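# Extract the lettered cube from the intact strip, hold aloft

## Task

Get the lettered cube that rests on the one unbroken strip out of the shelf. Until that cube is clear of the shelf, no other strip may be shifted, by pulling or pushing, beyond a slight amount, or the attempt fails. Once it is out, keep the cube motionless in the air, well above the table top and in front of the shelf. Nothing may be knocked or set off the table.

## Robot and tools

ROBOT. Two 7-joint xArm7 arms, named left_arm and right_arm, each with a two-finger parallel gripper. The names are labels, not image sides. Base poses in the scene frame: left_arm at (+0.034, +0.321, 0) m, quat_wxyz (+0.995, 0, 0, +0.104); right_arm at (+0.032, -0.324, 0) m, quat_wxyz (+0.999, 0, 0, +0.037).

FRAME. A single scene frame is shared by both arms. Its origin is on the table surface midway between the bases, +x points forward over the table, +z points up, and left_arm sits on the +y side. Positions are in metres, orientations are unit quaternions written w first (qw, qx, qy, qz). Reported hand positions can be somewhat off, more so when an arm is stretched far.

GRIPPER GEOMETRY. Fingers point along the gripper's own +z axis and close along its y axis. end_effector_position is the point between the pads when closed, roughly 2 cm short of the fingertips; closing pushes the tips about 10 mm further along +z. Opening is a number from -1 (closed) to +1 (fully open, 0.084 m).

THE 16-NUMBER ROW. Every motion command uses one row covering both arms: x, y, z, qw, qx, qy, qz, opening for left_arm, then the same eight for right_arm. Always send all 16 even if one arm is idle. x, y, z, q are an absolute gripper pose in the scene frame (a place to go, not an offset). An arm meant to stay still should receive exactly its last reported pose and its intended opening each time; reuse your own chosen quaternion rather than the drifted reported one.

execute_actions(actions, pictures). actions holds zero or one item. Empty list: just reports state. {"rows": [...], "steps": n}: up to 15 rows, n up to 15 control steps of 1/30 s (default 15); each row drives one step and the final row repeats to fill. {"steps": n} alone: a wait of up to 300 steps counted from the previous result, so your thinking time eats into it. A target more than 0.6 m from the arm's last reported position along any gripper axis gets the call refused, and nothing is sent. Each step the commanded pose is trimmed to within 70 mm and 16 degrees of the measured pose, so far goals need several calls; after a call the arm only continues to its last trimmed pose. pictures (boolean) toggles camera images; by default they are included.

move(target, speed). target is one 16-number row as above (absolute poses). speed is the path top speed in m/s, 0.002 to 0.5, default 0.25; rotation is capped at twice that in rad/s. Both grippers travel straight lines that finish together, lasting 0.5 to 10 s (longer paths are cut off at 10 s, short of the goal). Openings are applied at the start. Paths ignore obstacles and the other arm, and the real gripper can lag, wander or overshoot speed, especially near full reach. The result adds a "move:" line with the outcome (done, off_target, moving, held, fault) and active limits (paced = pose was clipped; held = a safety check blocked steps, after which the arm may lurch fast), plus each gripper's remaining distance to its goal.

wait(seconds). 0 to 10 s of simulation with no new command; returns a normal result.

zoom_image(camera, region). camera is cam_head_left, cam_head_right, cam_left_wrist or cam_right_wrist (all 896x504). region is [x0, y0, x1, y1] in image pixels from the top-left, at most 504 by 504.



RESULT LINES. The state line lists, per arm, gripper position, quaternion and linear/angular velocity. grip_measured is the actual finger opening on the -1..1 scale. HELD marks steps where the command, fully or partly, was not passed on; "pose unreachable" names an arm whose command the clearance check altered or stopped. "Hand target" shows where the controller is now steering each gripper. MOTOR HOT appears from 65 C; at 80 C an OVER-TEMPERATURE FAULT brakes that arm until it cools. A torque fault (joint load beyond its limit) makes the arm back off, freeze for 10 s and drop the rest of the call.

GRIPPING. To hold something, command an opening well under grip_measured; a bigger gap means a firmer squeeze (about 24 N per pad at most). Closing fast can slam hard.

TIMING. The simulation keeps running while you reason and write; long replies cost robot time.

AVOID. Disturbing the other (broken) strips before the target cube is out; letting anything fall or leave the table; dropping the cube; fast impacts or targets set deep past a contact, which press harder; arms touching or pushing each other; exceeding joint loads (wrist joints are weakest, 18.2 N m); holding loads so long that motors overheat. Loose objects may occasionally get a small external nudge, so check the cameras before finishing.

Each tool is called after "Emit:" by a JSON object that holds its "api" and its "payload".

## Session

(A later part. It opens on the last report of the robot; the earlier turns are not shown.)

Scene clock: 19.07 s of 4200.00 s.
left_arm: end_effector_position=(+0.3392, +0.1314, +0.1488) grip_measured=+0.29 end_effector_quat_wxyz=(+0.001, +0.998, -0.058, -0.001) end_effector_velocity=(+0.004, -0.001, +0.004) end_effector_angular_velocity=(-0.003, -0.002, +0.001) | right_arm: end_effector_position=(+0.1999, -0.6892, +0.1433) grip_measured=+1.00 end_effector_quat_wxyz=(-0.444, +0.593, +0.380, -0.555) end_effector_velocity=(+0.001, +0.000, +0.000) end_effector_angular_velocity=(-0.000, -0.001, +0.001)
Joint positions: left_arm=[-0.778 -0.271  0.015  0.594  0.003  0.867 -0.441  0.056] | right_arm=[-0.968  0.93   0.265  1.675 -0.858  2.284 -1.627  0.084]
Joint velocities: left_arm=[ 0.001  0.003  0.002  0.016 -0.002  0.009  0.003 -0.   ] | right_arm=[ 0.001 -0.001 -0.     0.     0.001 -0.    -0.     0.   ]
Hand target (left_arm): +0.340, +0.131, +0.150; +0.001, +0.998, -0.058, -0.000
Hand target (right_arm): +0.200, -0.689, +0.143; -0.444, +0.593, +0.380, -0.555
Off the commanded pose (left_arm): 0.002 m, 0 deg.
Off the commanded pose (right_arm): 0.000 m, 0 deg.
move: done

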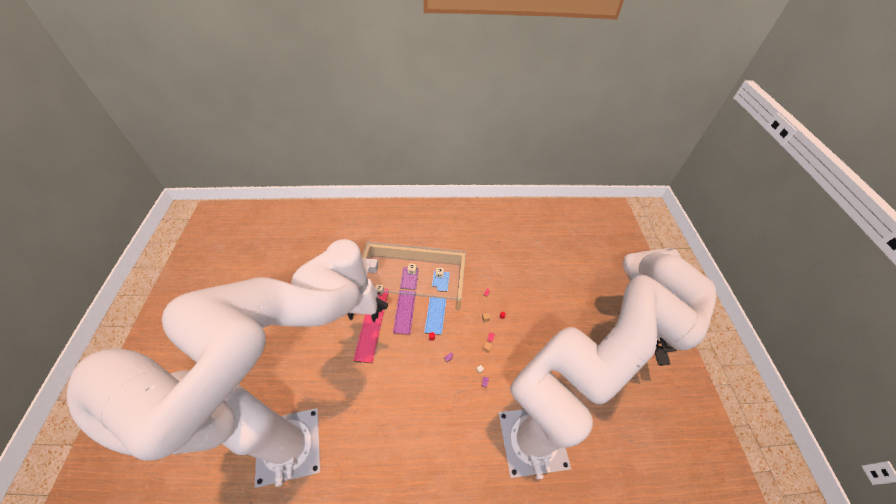

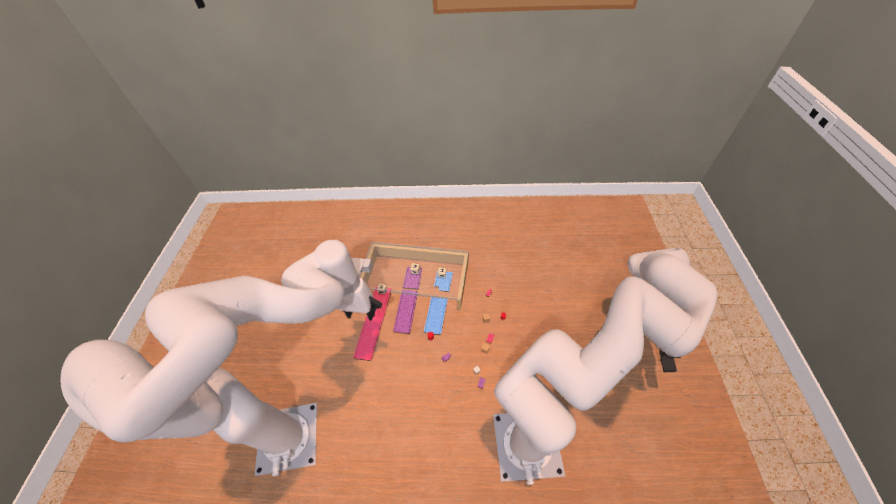

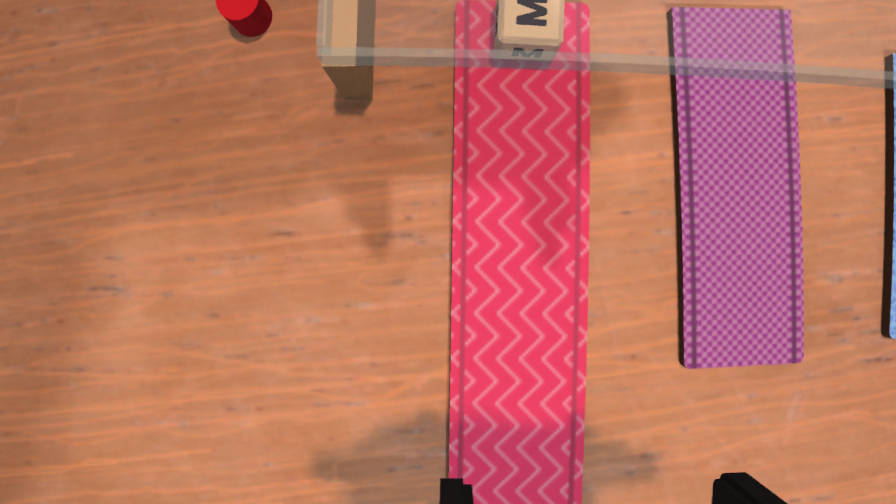

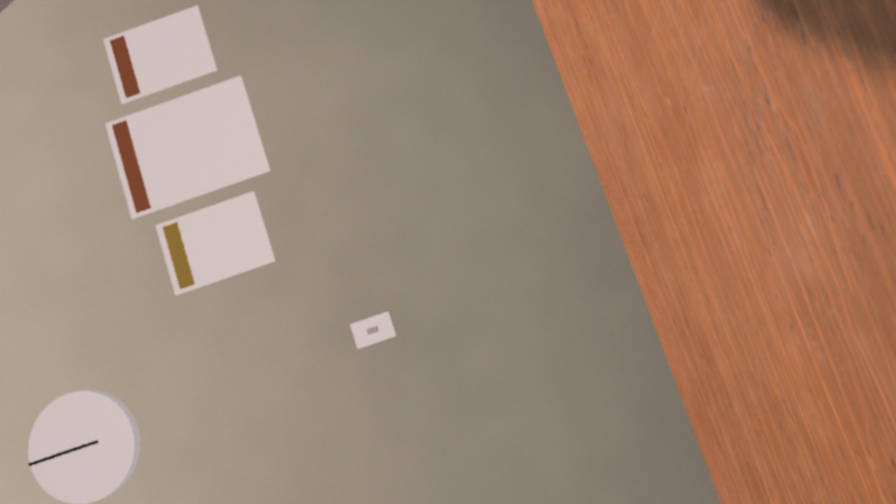

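Oops, I regripped it. Pull again.

Emit:
{"api": "move", "payload": {"target": [0.34,0.135,0.04,0,0.998,-0.065,0,0.85,0.1999,-0.6892,0.1433,-0.444,0.593,0.38,-0.555,1]}}

Emit:
{"api": "move", "payload": {"target": [0.34,0.135,0.019,0,0.998,-0.065,0,0.85,0.1999,-0.6892,0.1433,-0.444,0.593,0.38,-0.555,1], "speed": 0.05}}

Emit:
{"api": "move", "payload": {"target": [0.34,0.135,0.019,0,0.998,-0.065,0,-0.2,0.1999,-0.6892,0.1433,-0.444,0.593,0.38,-0.555,1]}}

Emit:
{"api": "move", "payload": {"target": [0.24,0.148,0.019,0,0.998,-0.065,0,-0.2,0.1999,-0.6892,0.1433,-0.444,0.593,0.38,-0.555,1], "speed": 0.06}}

Emit:
{"api": "move", "payload": {"target": [0.24,0.148,0.019,0,0.998,-0.065,0,0.85,0.1999,-0.6892,0.1433,-0.444,0.593,0.38,-0.555,1]}}

Emit:
{"api": "move", "payload": {"target": [0.33,0.136,0.15,0,0.998,-0.065,0,0.85,0.1999,-0.6892,0.1433,-0.444,0.593,0.38,-0.555,1]}}

Scene clock: 28.23 s of 4200.00 s.
left_arm: end_effector_position=(+0.3401, +0.1353, +0.0407) grip_measured=+0.85 end_effector_quat_wxyz=(-0.000, +0.998, -0.065, +0.001) end_effector_velocity=(-0.001, +0.001, -0.003) end_effector_angular_velocity=(+0.002, +0.004, -0.000) | right_arm: end_effector_position=(+0.1999, -0.6892, +0.1433) grip_measured=+1.00 end_effector_quat_wxyz=(-0.444, +0.593, +0.380, -0.555) end_effector_velocity=(+0.000, -0.000, +0.000) end_effector_angular_velocity=(-0.002, +0.000, +0.001)
Joint positions: left_arm=[-0.775  0.005  0.022  0.487  0.002  0.48  -0.418  0.078] | right_arm=[-0.968  0.93   0.265  1.675 -0.858  2.284 -1.627  0.084]
Joint velocities: left_arm=[-0.     0.006  0.    -0.003 -0.    -0.004  0.001  0.   ] | right_arm=[ 0.    -0.001 -0.    -0.    -0.001  0.     0.     0.   ]
Hand target (left_arm): +0.340, +0.136, +0.040; -0.001, +0.998, -0.065, +0.000
Hand target (right_arm): +0.200, -0.689, +0.143; -0.444, +0.593, +0.380, -0.555
Off the commanded pose (left_arm): 0.001 m, 0 deg.
Off the commanded pose (right_arm): 0.000 m, 0 deg.
After step 90, 5.20 s passed at rest.
move: done

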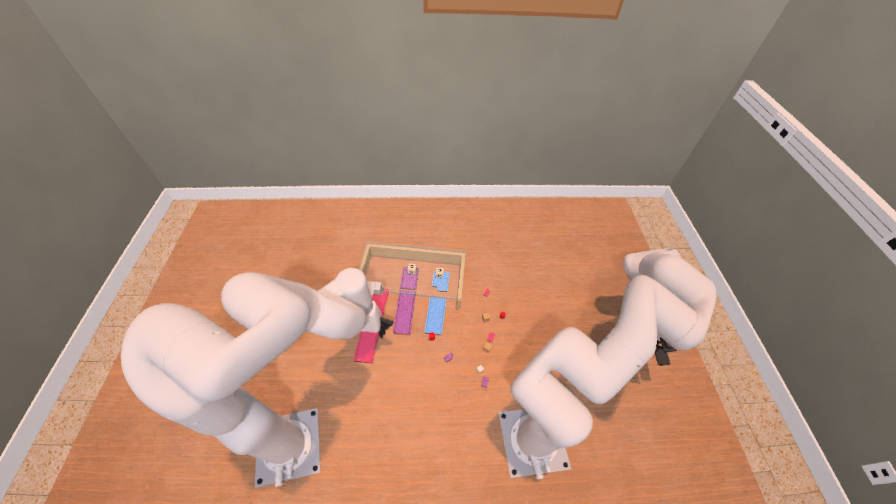

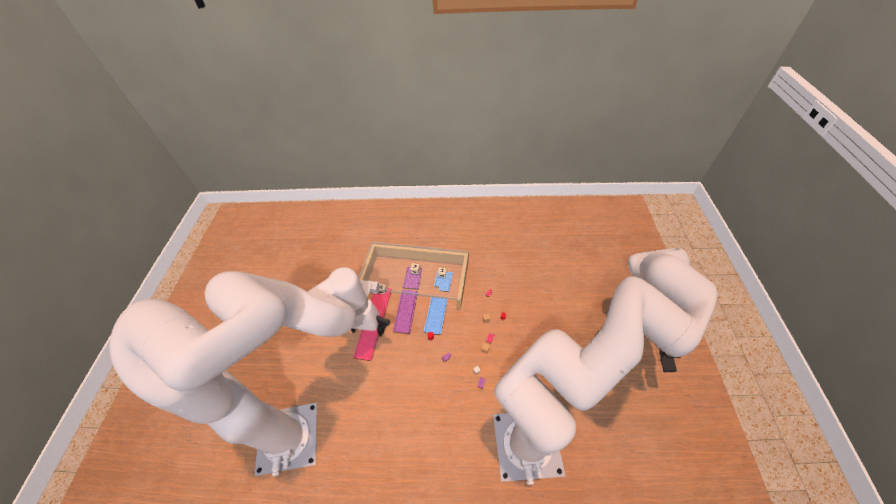

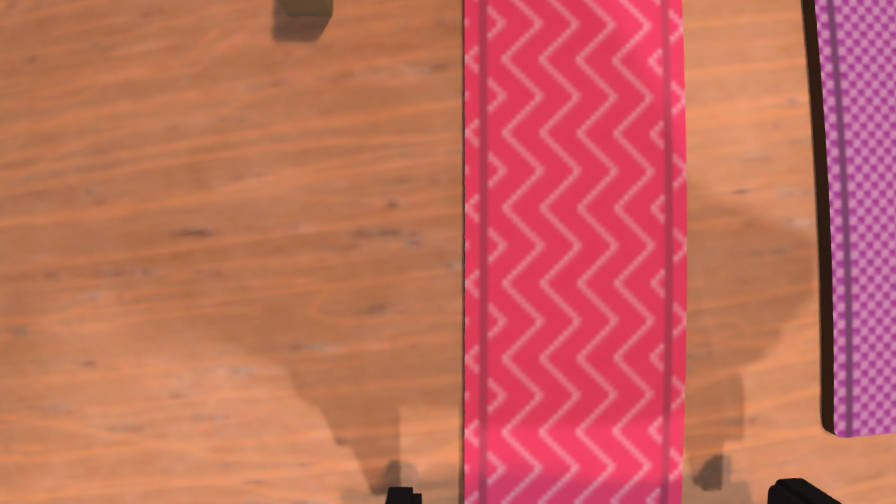

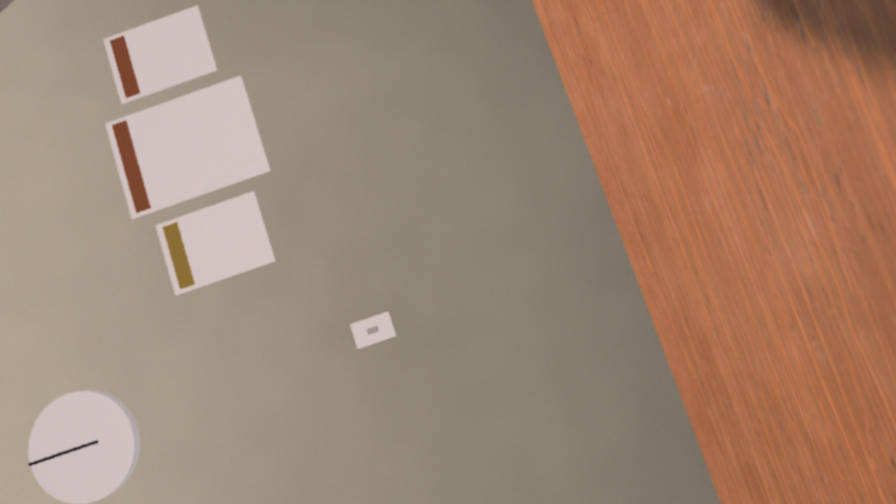

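Scene clock: 29.00 s of 4200.00 s.
left_arm: end_effector_position=(+0.3401, +0.1350, +0.0192) grip_measured=+0.85 end_effector_quat_wxyz=(-0.000, +0.998, -0.065, +0.000) end_effector_velocity=(+0.001, -0.001, -0.000) end_effector_angular_velocity=(-0.002, -0.002, +0.000) | right_arm: end_effector_position=(+0.1999, -0.6892, +0.1433) grip_measured=+1.00 end_effector_quat_wxyz=(-0.444, +0.593, +0.380, -0.555) end_effector_velocity=(-0.000, +0.000, -0.001) end_effector_angular_velocity=(+0.001, +0.001, -0.000)
Joint positions: left_arm=[-0.775  0.079  0.021  0.484 -0.003  0.405 -0.413  0.078] | right_arm=[-0.968  0.93   0.265  1.675 -0.858  2.284 -1.627  0.084]
Joint velocities: left_arm=[ 0.     0.003 -0.     0.001 -0.001 -0.005  0.     0.   ] | right_arm=[ 0.     0.001  0.     0.     0.     0.     0.001 -0.   ]
Hand target (left_arm): +0.340, +0.135, +0.019; -0.000, +0.998, -0.065, +0.000
Hand target (right_arm): +0.200, -0.689, +0.143; -0.444, +0.593, +0.380, -0.555
Off the commanded pose (left_arm): 0.000 m, 0 deg.
Off the commanded pose (right_arm): 0.000 m, 0 deg.
move: done

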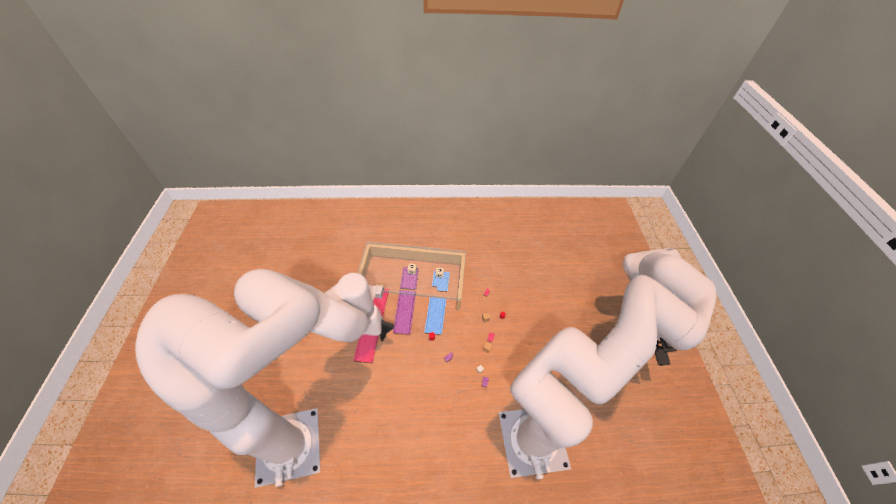

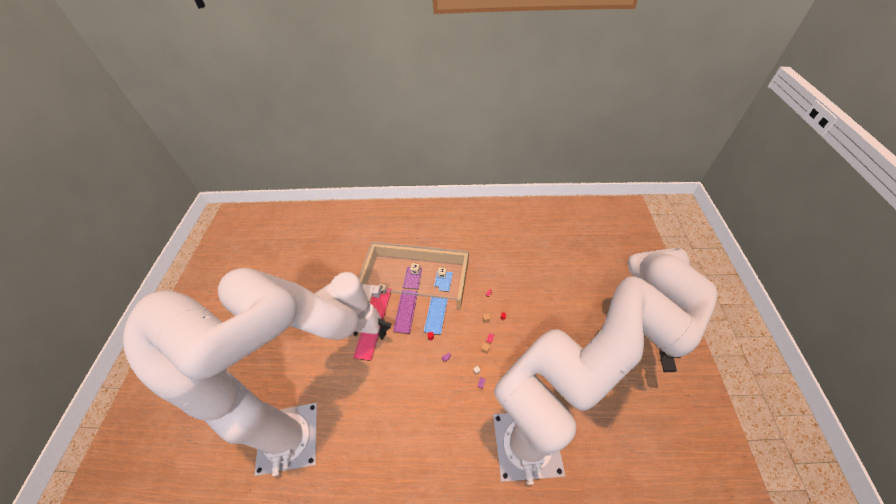

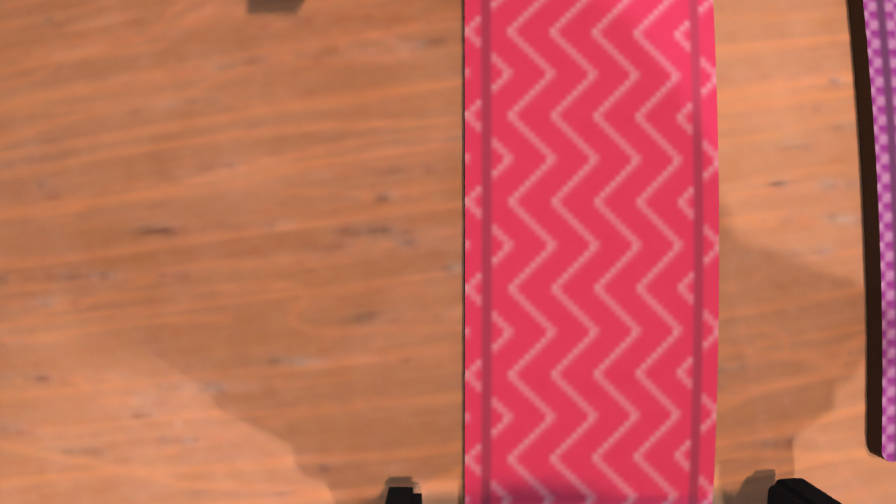

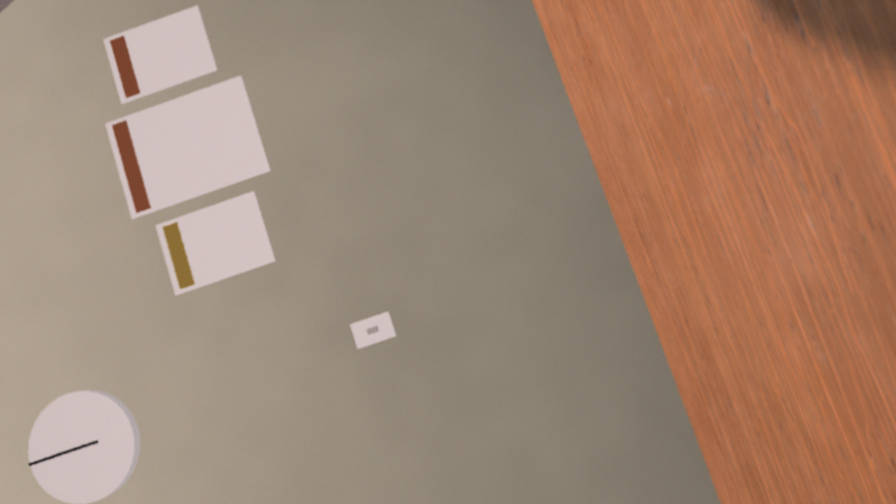

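Scene clock: 29.70 s of 4200.00 s.
left_arm: end_effector_position=(+0.3403, +0.1349, +0.0192) grip_measured=+0.29 end_effector_quat_wxyz=(+0.000, +0.998, -0.065, +0.000) end_effector_velocity=(-0.000, -0.000, -0.000) end_effector_angular_velocity=(+0.001, +0.001, -0.002) | right_arm: end_effector_position=(+0.1999, -0.6892, +0.1433) grip_measured=+1.00 end_effector_quat_wxyz=(-0.444, +0.593, +0.380, -0.555) end_effector_velocity=(+0.000, +0.000, -0.000) end_effector_angular_velocity=(+0.000, +0.000, +0.001)
Joint positions: left_arm=[-0.775  0.079  0.021  0.484 -0.004  0.404 -0.413  0.057] | right_arm=[-0.968  0.93   0.265  1.675 -0.858  2.284 -1.627  0.084]
Joint velocities: left_arm=[-0.001  0.001 -0.    -0.     0.    -0.     0.     0.   ] | right_arm=[ 0.     0.     0.    -0.    -0.001 -0.    -0.    -0.   ]
Hand target (left_arm): +0.340, +0.135, +0.019; -0.000, +0.998, -0.065, +0.000
Hand target (right_arm): +0.200, -0.689, +0.143; -0.444, +0.593, +0.380, -0.555
Off the commanded pose (left_arm): 0.000 m, 0 deg.
Off the commanded pose (right_arm): 0.000 m, 0 deg.
move: done

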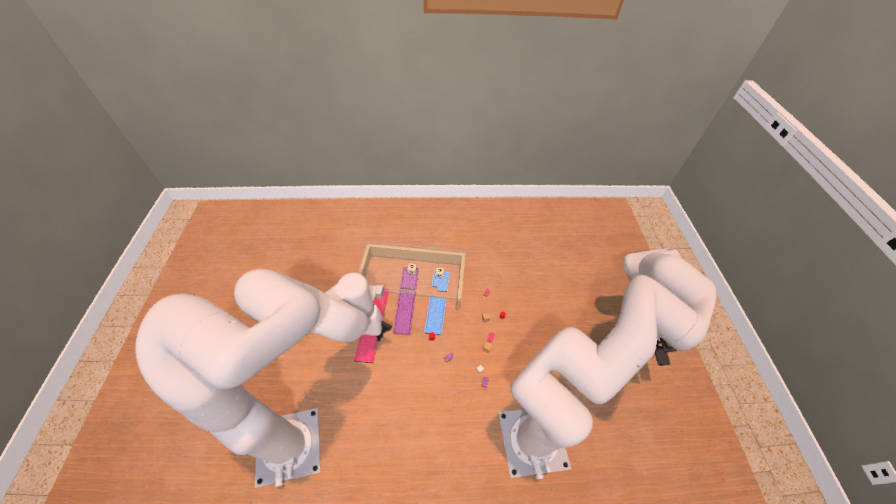

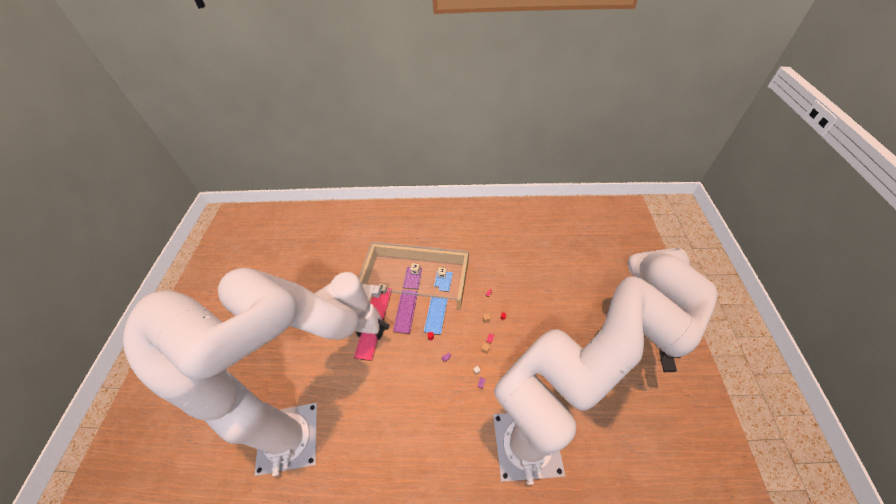

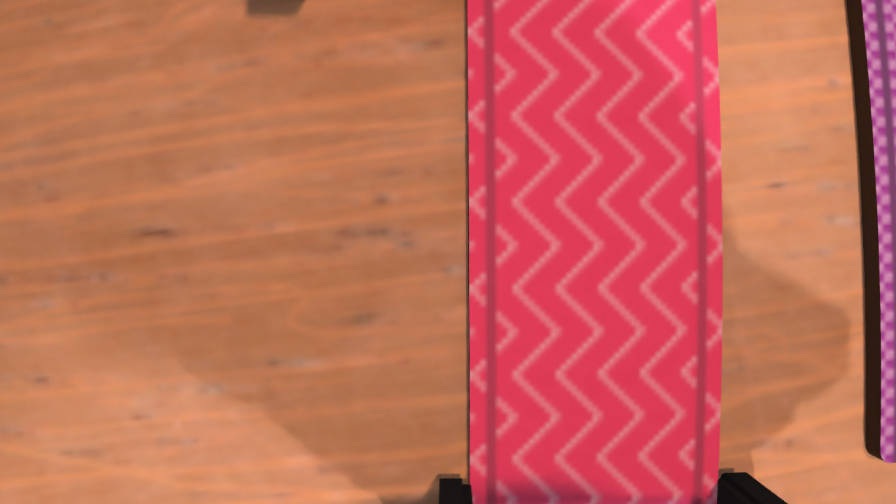

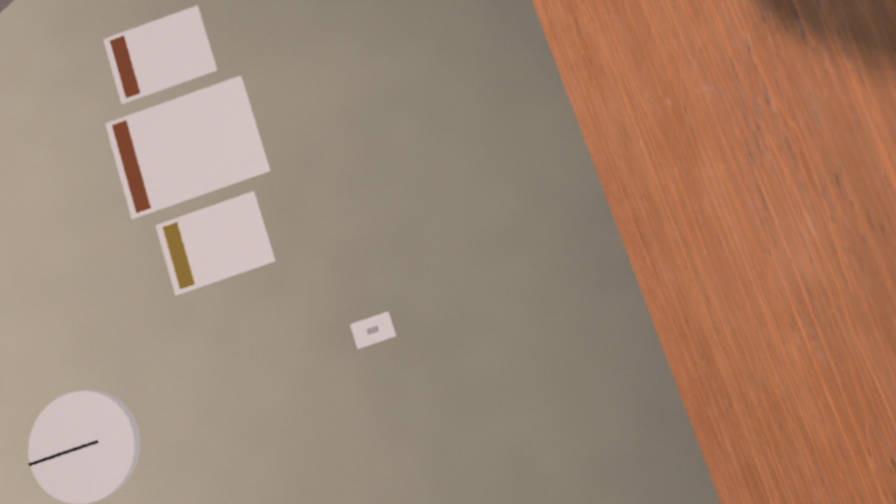

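Scene clock: 31.73 s of 4200.00 s.
left_arm: end_effector_position=(+0.2400, +0.1482, +0.0190) grip_measured=+0.29 end_effector_quat_wxyz=(-0.000, +0.998, -0.065, -0.000) end_effector_velocity=(-0.001, +0.000, +0.000) end_effector_angular_velocity=(-0.000, +0.000, +0.001) | right_arm: end_effector_position=(+0.1999, -0.6892, +0.1433) grip_measured=+1.00 end_effector_quat_wxyz=(-0.444, +0.593, +0.380, -0.555) end_effector_velocity=(+0.000, -0.000, +0.001) end_effector_angular_velocity=(-0.002, -0.001, +0.001)
Joint positions: left_arm=[-0.856 -0.175 -0.057  0.181 -0.027  0.356 -0.549  0.057] | right_arm=[-0.968  0.93   0.265  1.675 -0.858  2.284 -1.627  0.084]
Joint velocities: left_arm=[-0.002 -0.004 -0.    -0.003 -0.001  0.001 -0.002 -0.   ] | right_arm=[ 0.001 -0.002 -0.     0.    -0.     0.     0.001  0.   ]
Hand target (left_arm): +0.240, +0.148, +0.019; -0.000, +0.998, -0.065, +0.000
Hand target (right_arm): +0.200, -0.689, +0.143; -0.444, +0.593, +0.380, -0.555
Off the commanded pose (left_arm): 0.000 m, 0 deg.
Off the commanded pose (right_arm): 0.000 m, 0 deg.
move: done

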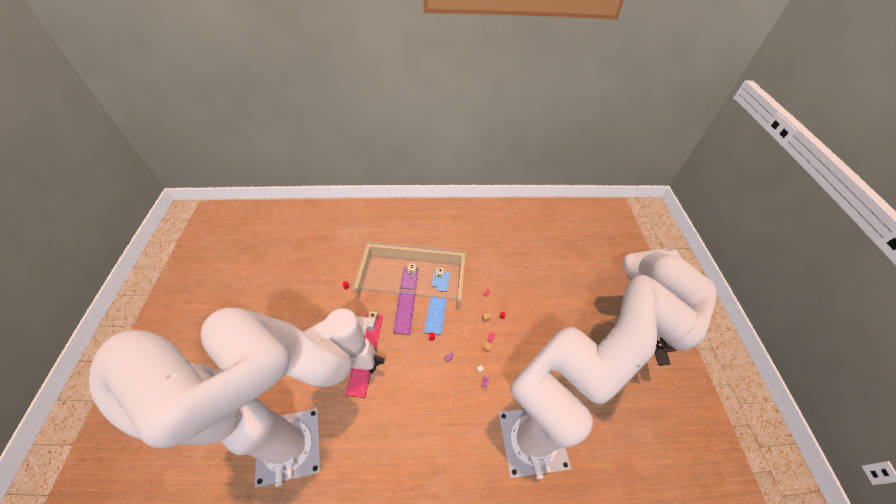

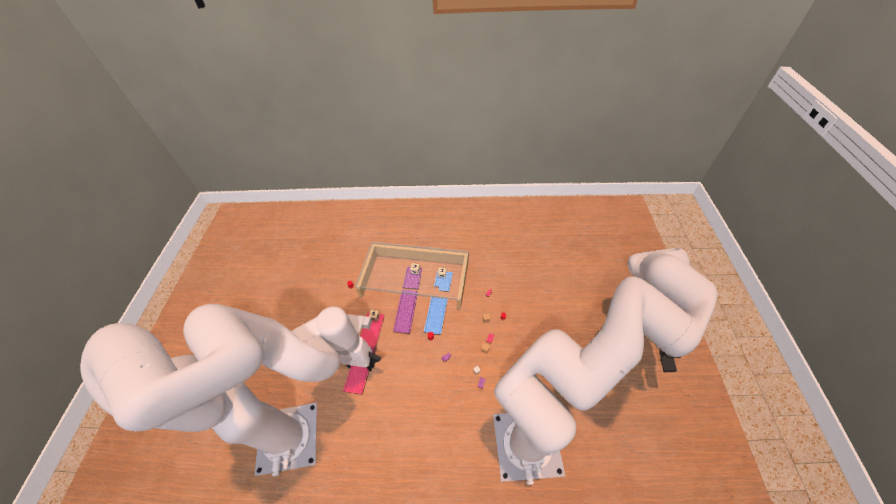

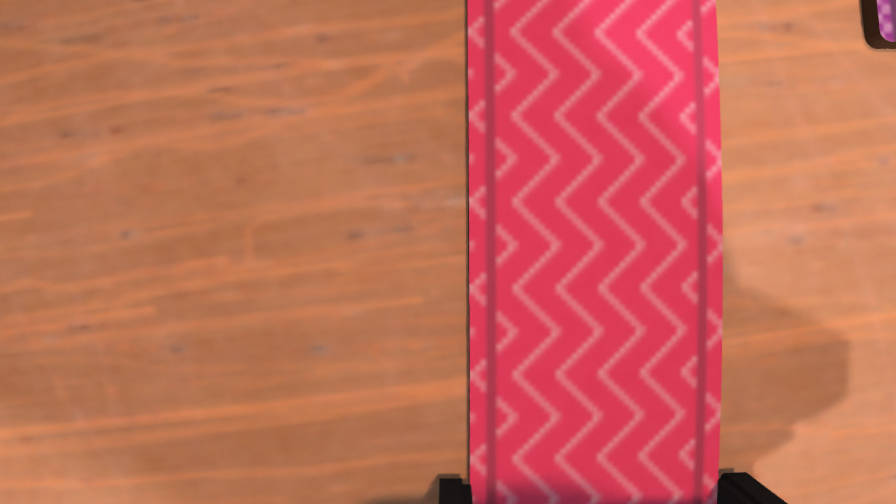

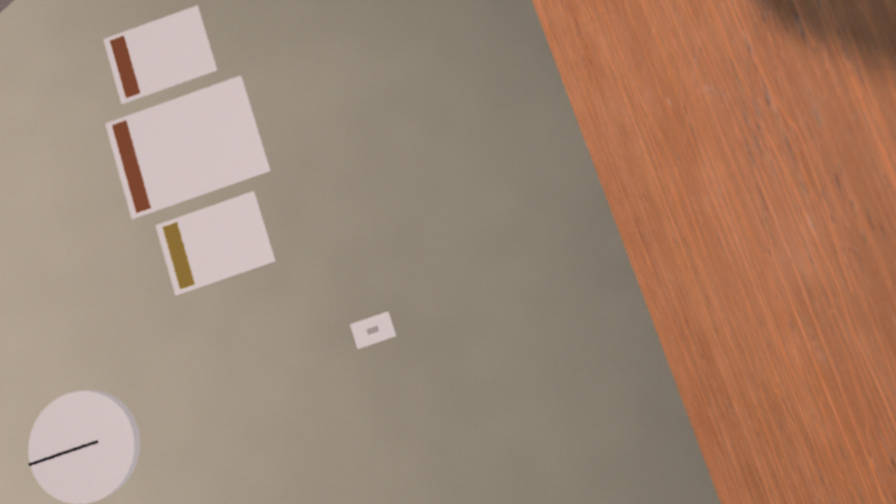

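Scene clock: 32.43 s of 4200.00 s.
left_arm: end_effector_position=(+0.2400, +0.1480, +0.0190) grip_measured=+0.85 end_effector_quat_wxyz=(-0.000, +0.998, -0.065, -0.000) end_effector_velocity=(+0.000, -0.000, +0.000) end_effector_angular_velocity=(-0.000, -0.001, -0.002) | right_arm: end_effector_position=(+0.1999, -0.6892, +0.1433) grip_measured=+1.00 end_effector_quat_wxyz=(-0.444, +0.593, +0.380, -0.555) end_effector_velocity=(-0.000, -0.000, +0.000) end_effector_angular_velocity=(-0.001, +0.000, +0.001)
Joint positions: left_arm=[-0.857 -0.175 -0.057  0.18  -0.029  0.355 -0.549  0.078] | right_arm=[-0.968  0.93   0.265  1.675 -0.858  2.284 -1.627  0.084]
Joint velocities: left_arm=[-0.    -0.     0.     0.     0.001 -0.     0.     0.   ] | right_arm=[-0.    -0.     0.     0.    -0.001  0.    -0.     0.   ]
Hand target (left_arm): +0.240, +0.148, +0.019; -0.000, +0.998, -0.065, +0.000
Hand target (right_arm): +0.200, -0.689, +0.143; -0.444, +0.593, +0.380, -0.555
Off the commanded pose (left_arm): 0.000 m, 0 deg.
Off the commanded pose (right_arm): 0.000 m, 0 deg.
move: done

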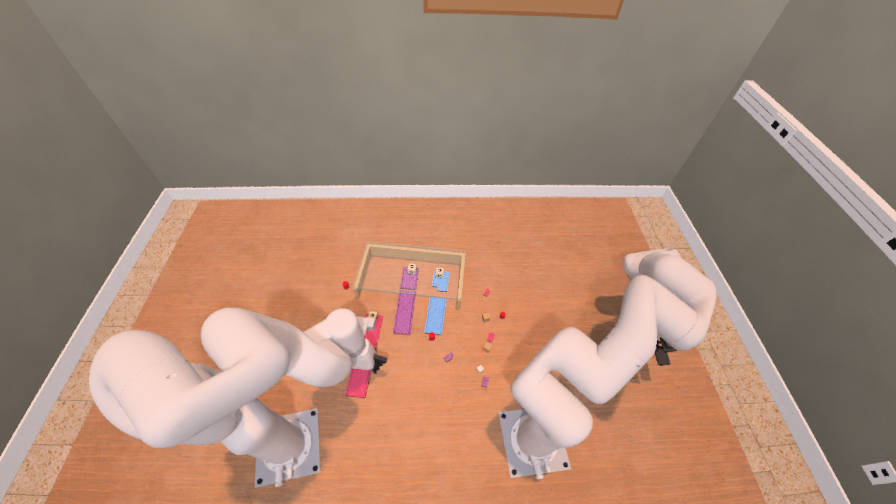

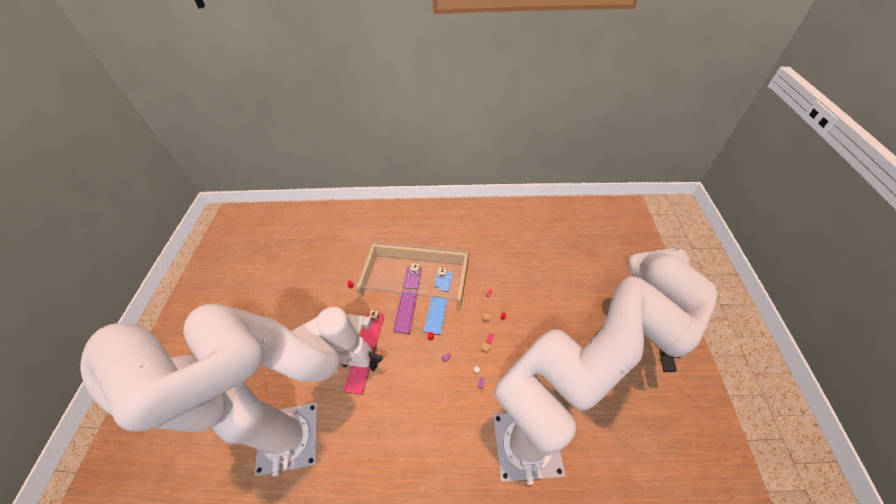

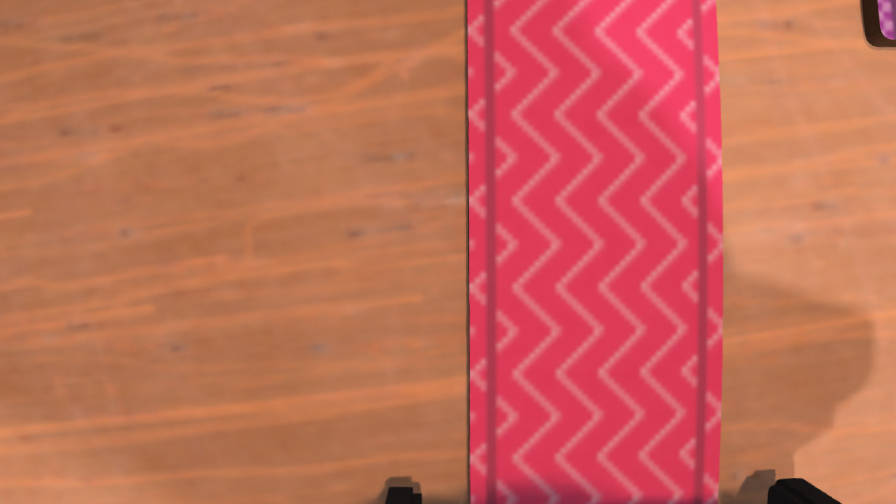

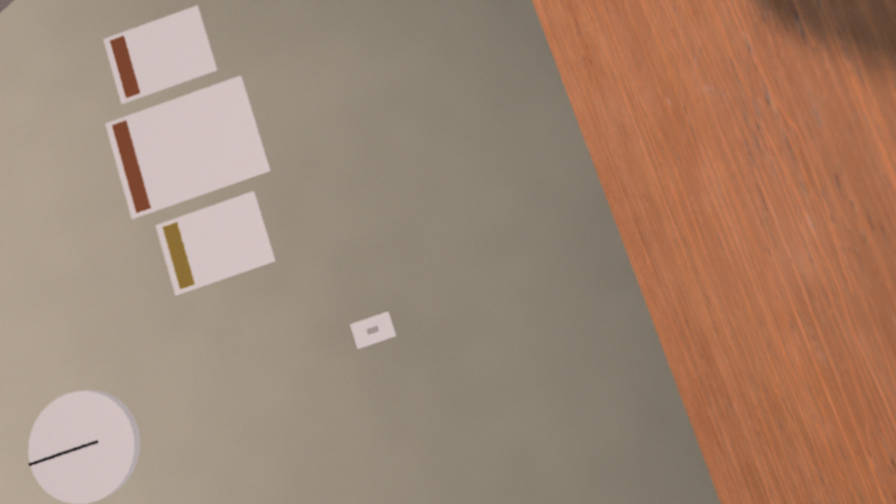

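Scene clock: 33.50 s of 4200.00 s.
left_arm: end_effector_position=(+0.3294, +0.1356, +0.1487) grip_measured=+0.85 end_effector_quat_wxyz=(+0.000, +0.998, -0.066, -0.001) end_effector_velocity=(+0.003, -0.001, +0.005) end_effector_angular_velocity=(-0.001, -0.003, +0.000) | right_arm: end_effector_position=(+0.1999, -0.6892, +0.1433) grip_measured=+1.00 end_effector_quat_wxyz=(-0.444, +0.593, +0.380, -0.555) end_effector_velocity=(+0.000, +0.000, +0.000) end_effector_angular_velocity=(-0.000, +0.000, +0.001)
Joint positions: left_arm=[-0.789 -0.309  0.022  0.561  0.006  0.871 -0.433  0.078] | right_arm=[-0.968  0.93   0.265  1.675 -0.858  2.284 -1.627  0.084]
Joint velocities: left_arm=[ 0.001  0.001  0.002  0.015  0.001  0.011  0.002 -0.   ] | right_arm=[ 0.001 -0.001 -0.    -0.     0.     0.     0.    -0.   ]
Hand target (left_arm): +0.330, +0.135, +0.150; +0.001, +0.998, -0.066, -0.000
Hand target (right_arm): +0.200, -0.689, +0.143; -0.444, +0.593, +0.380, -0.555
Off the commanded pose (left_arm): 0.001 m, 0 deg.
Off the commanded pose (right_arm): 0.000 m, 0 deg.
move: done

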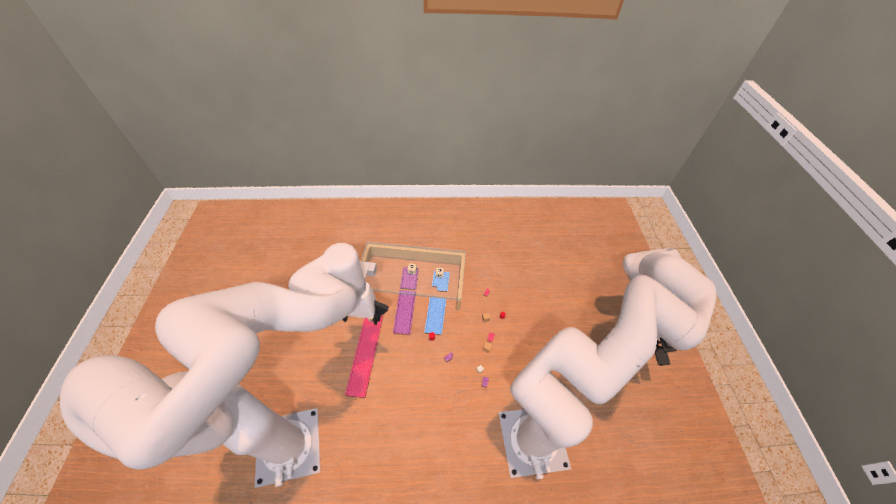

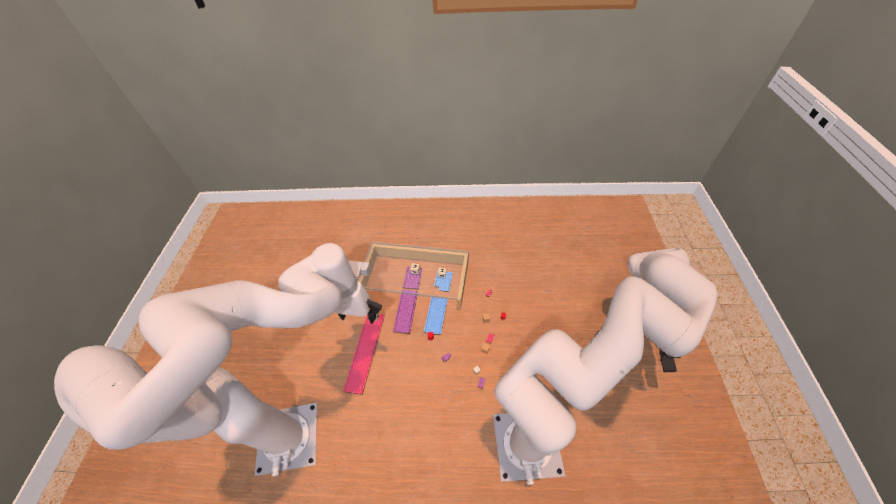

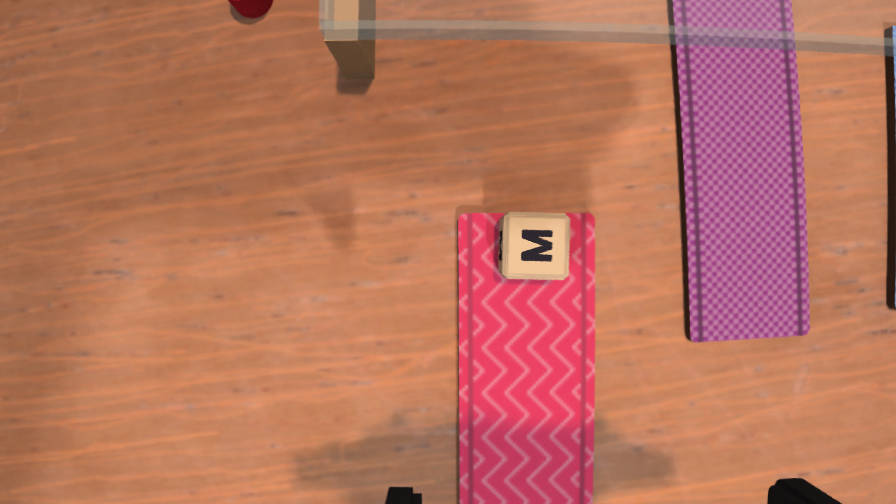

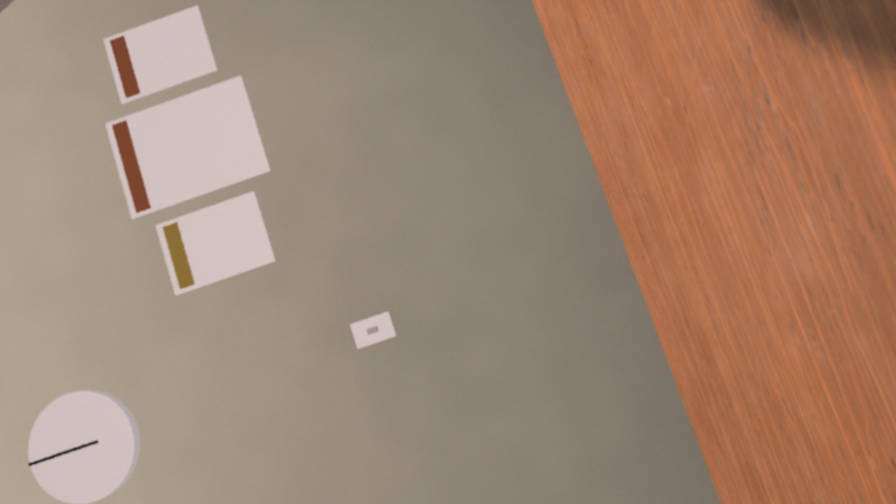

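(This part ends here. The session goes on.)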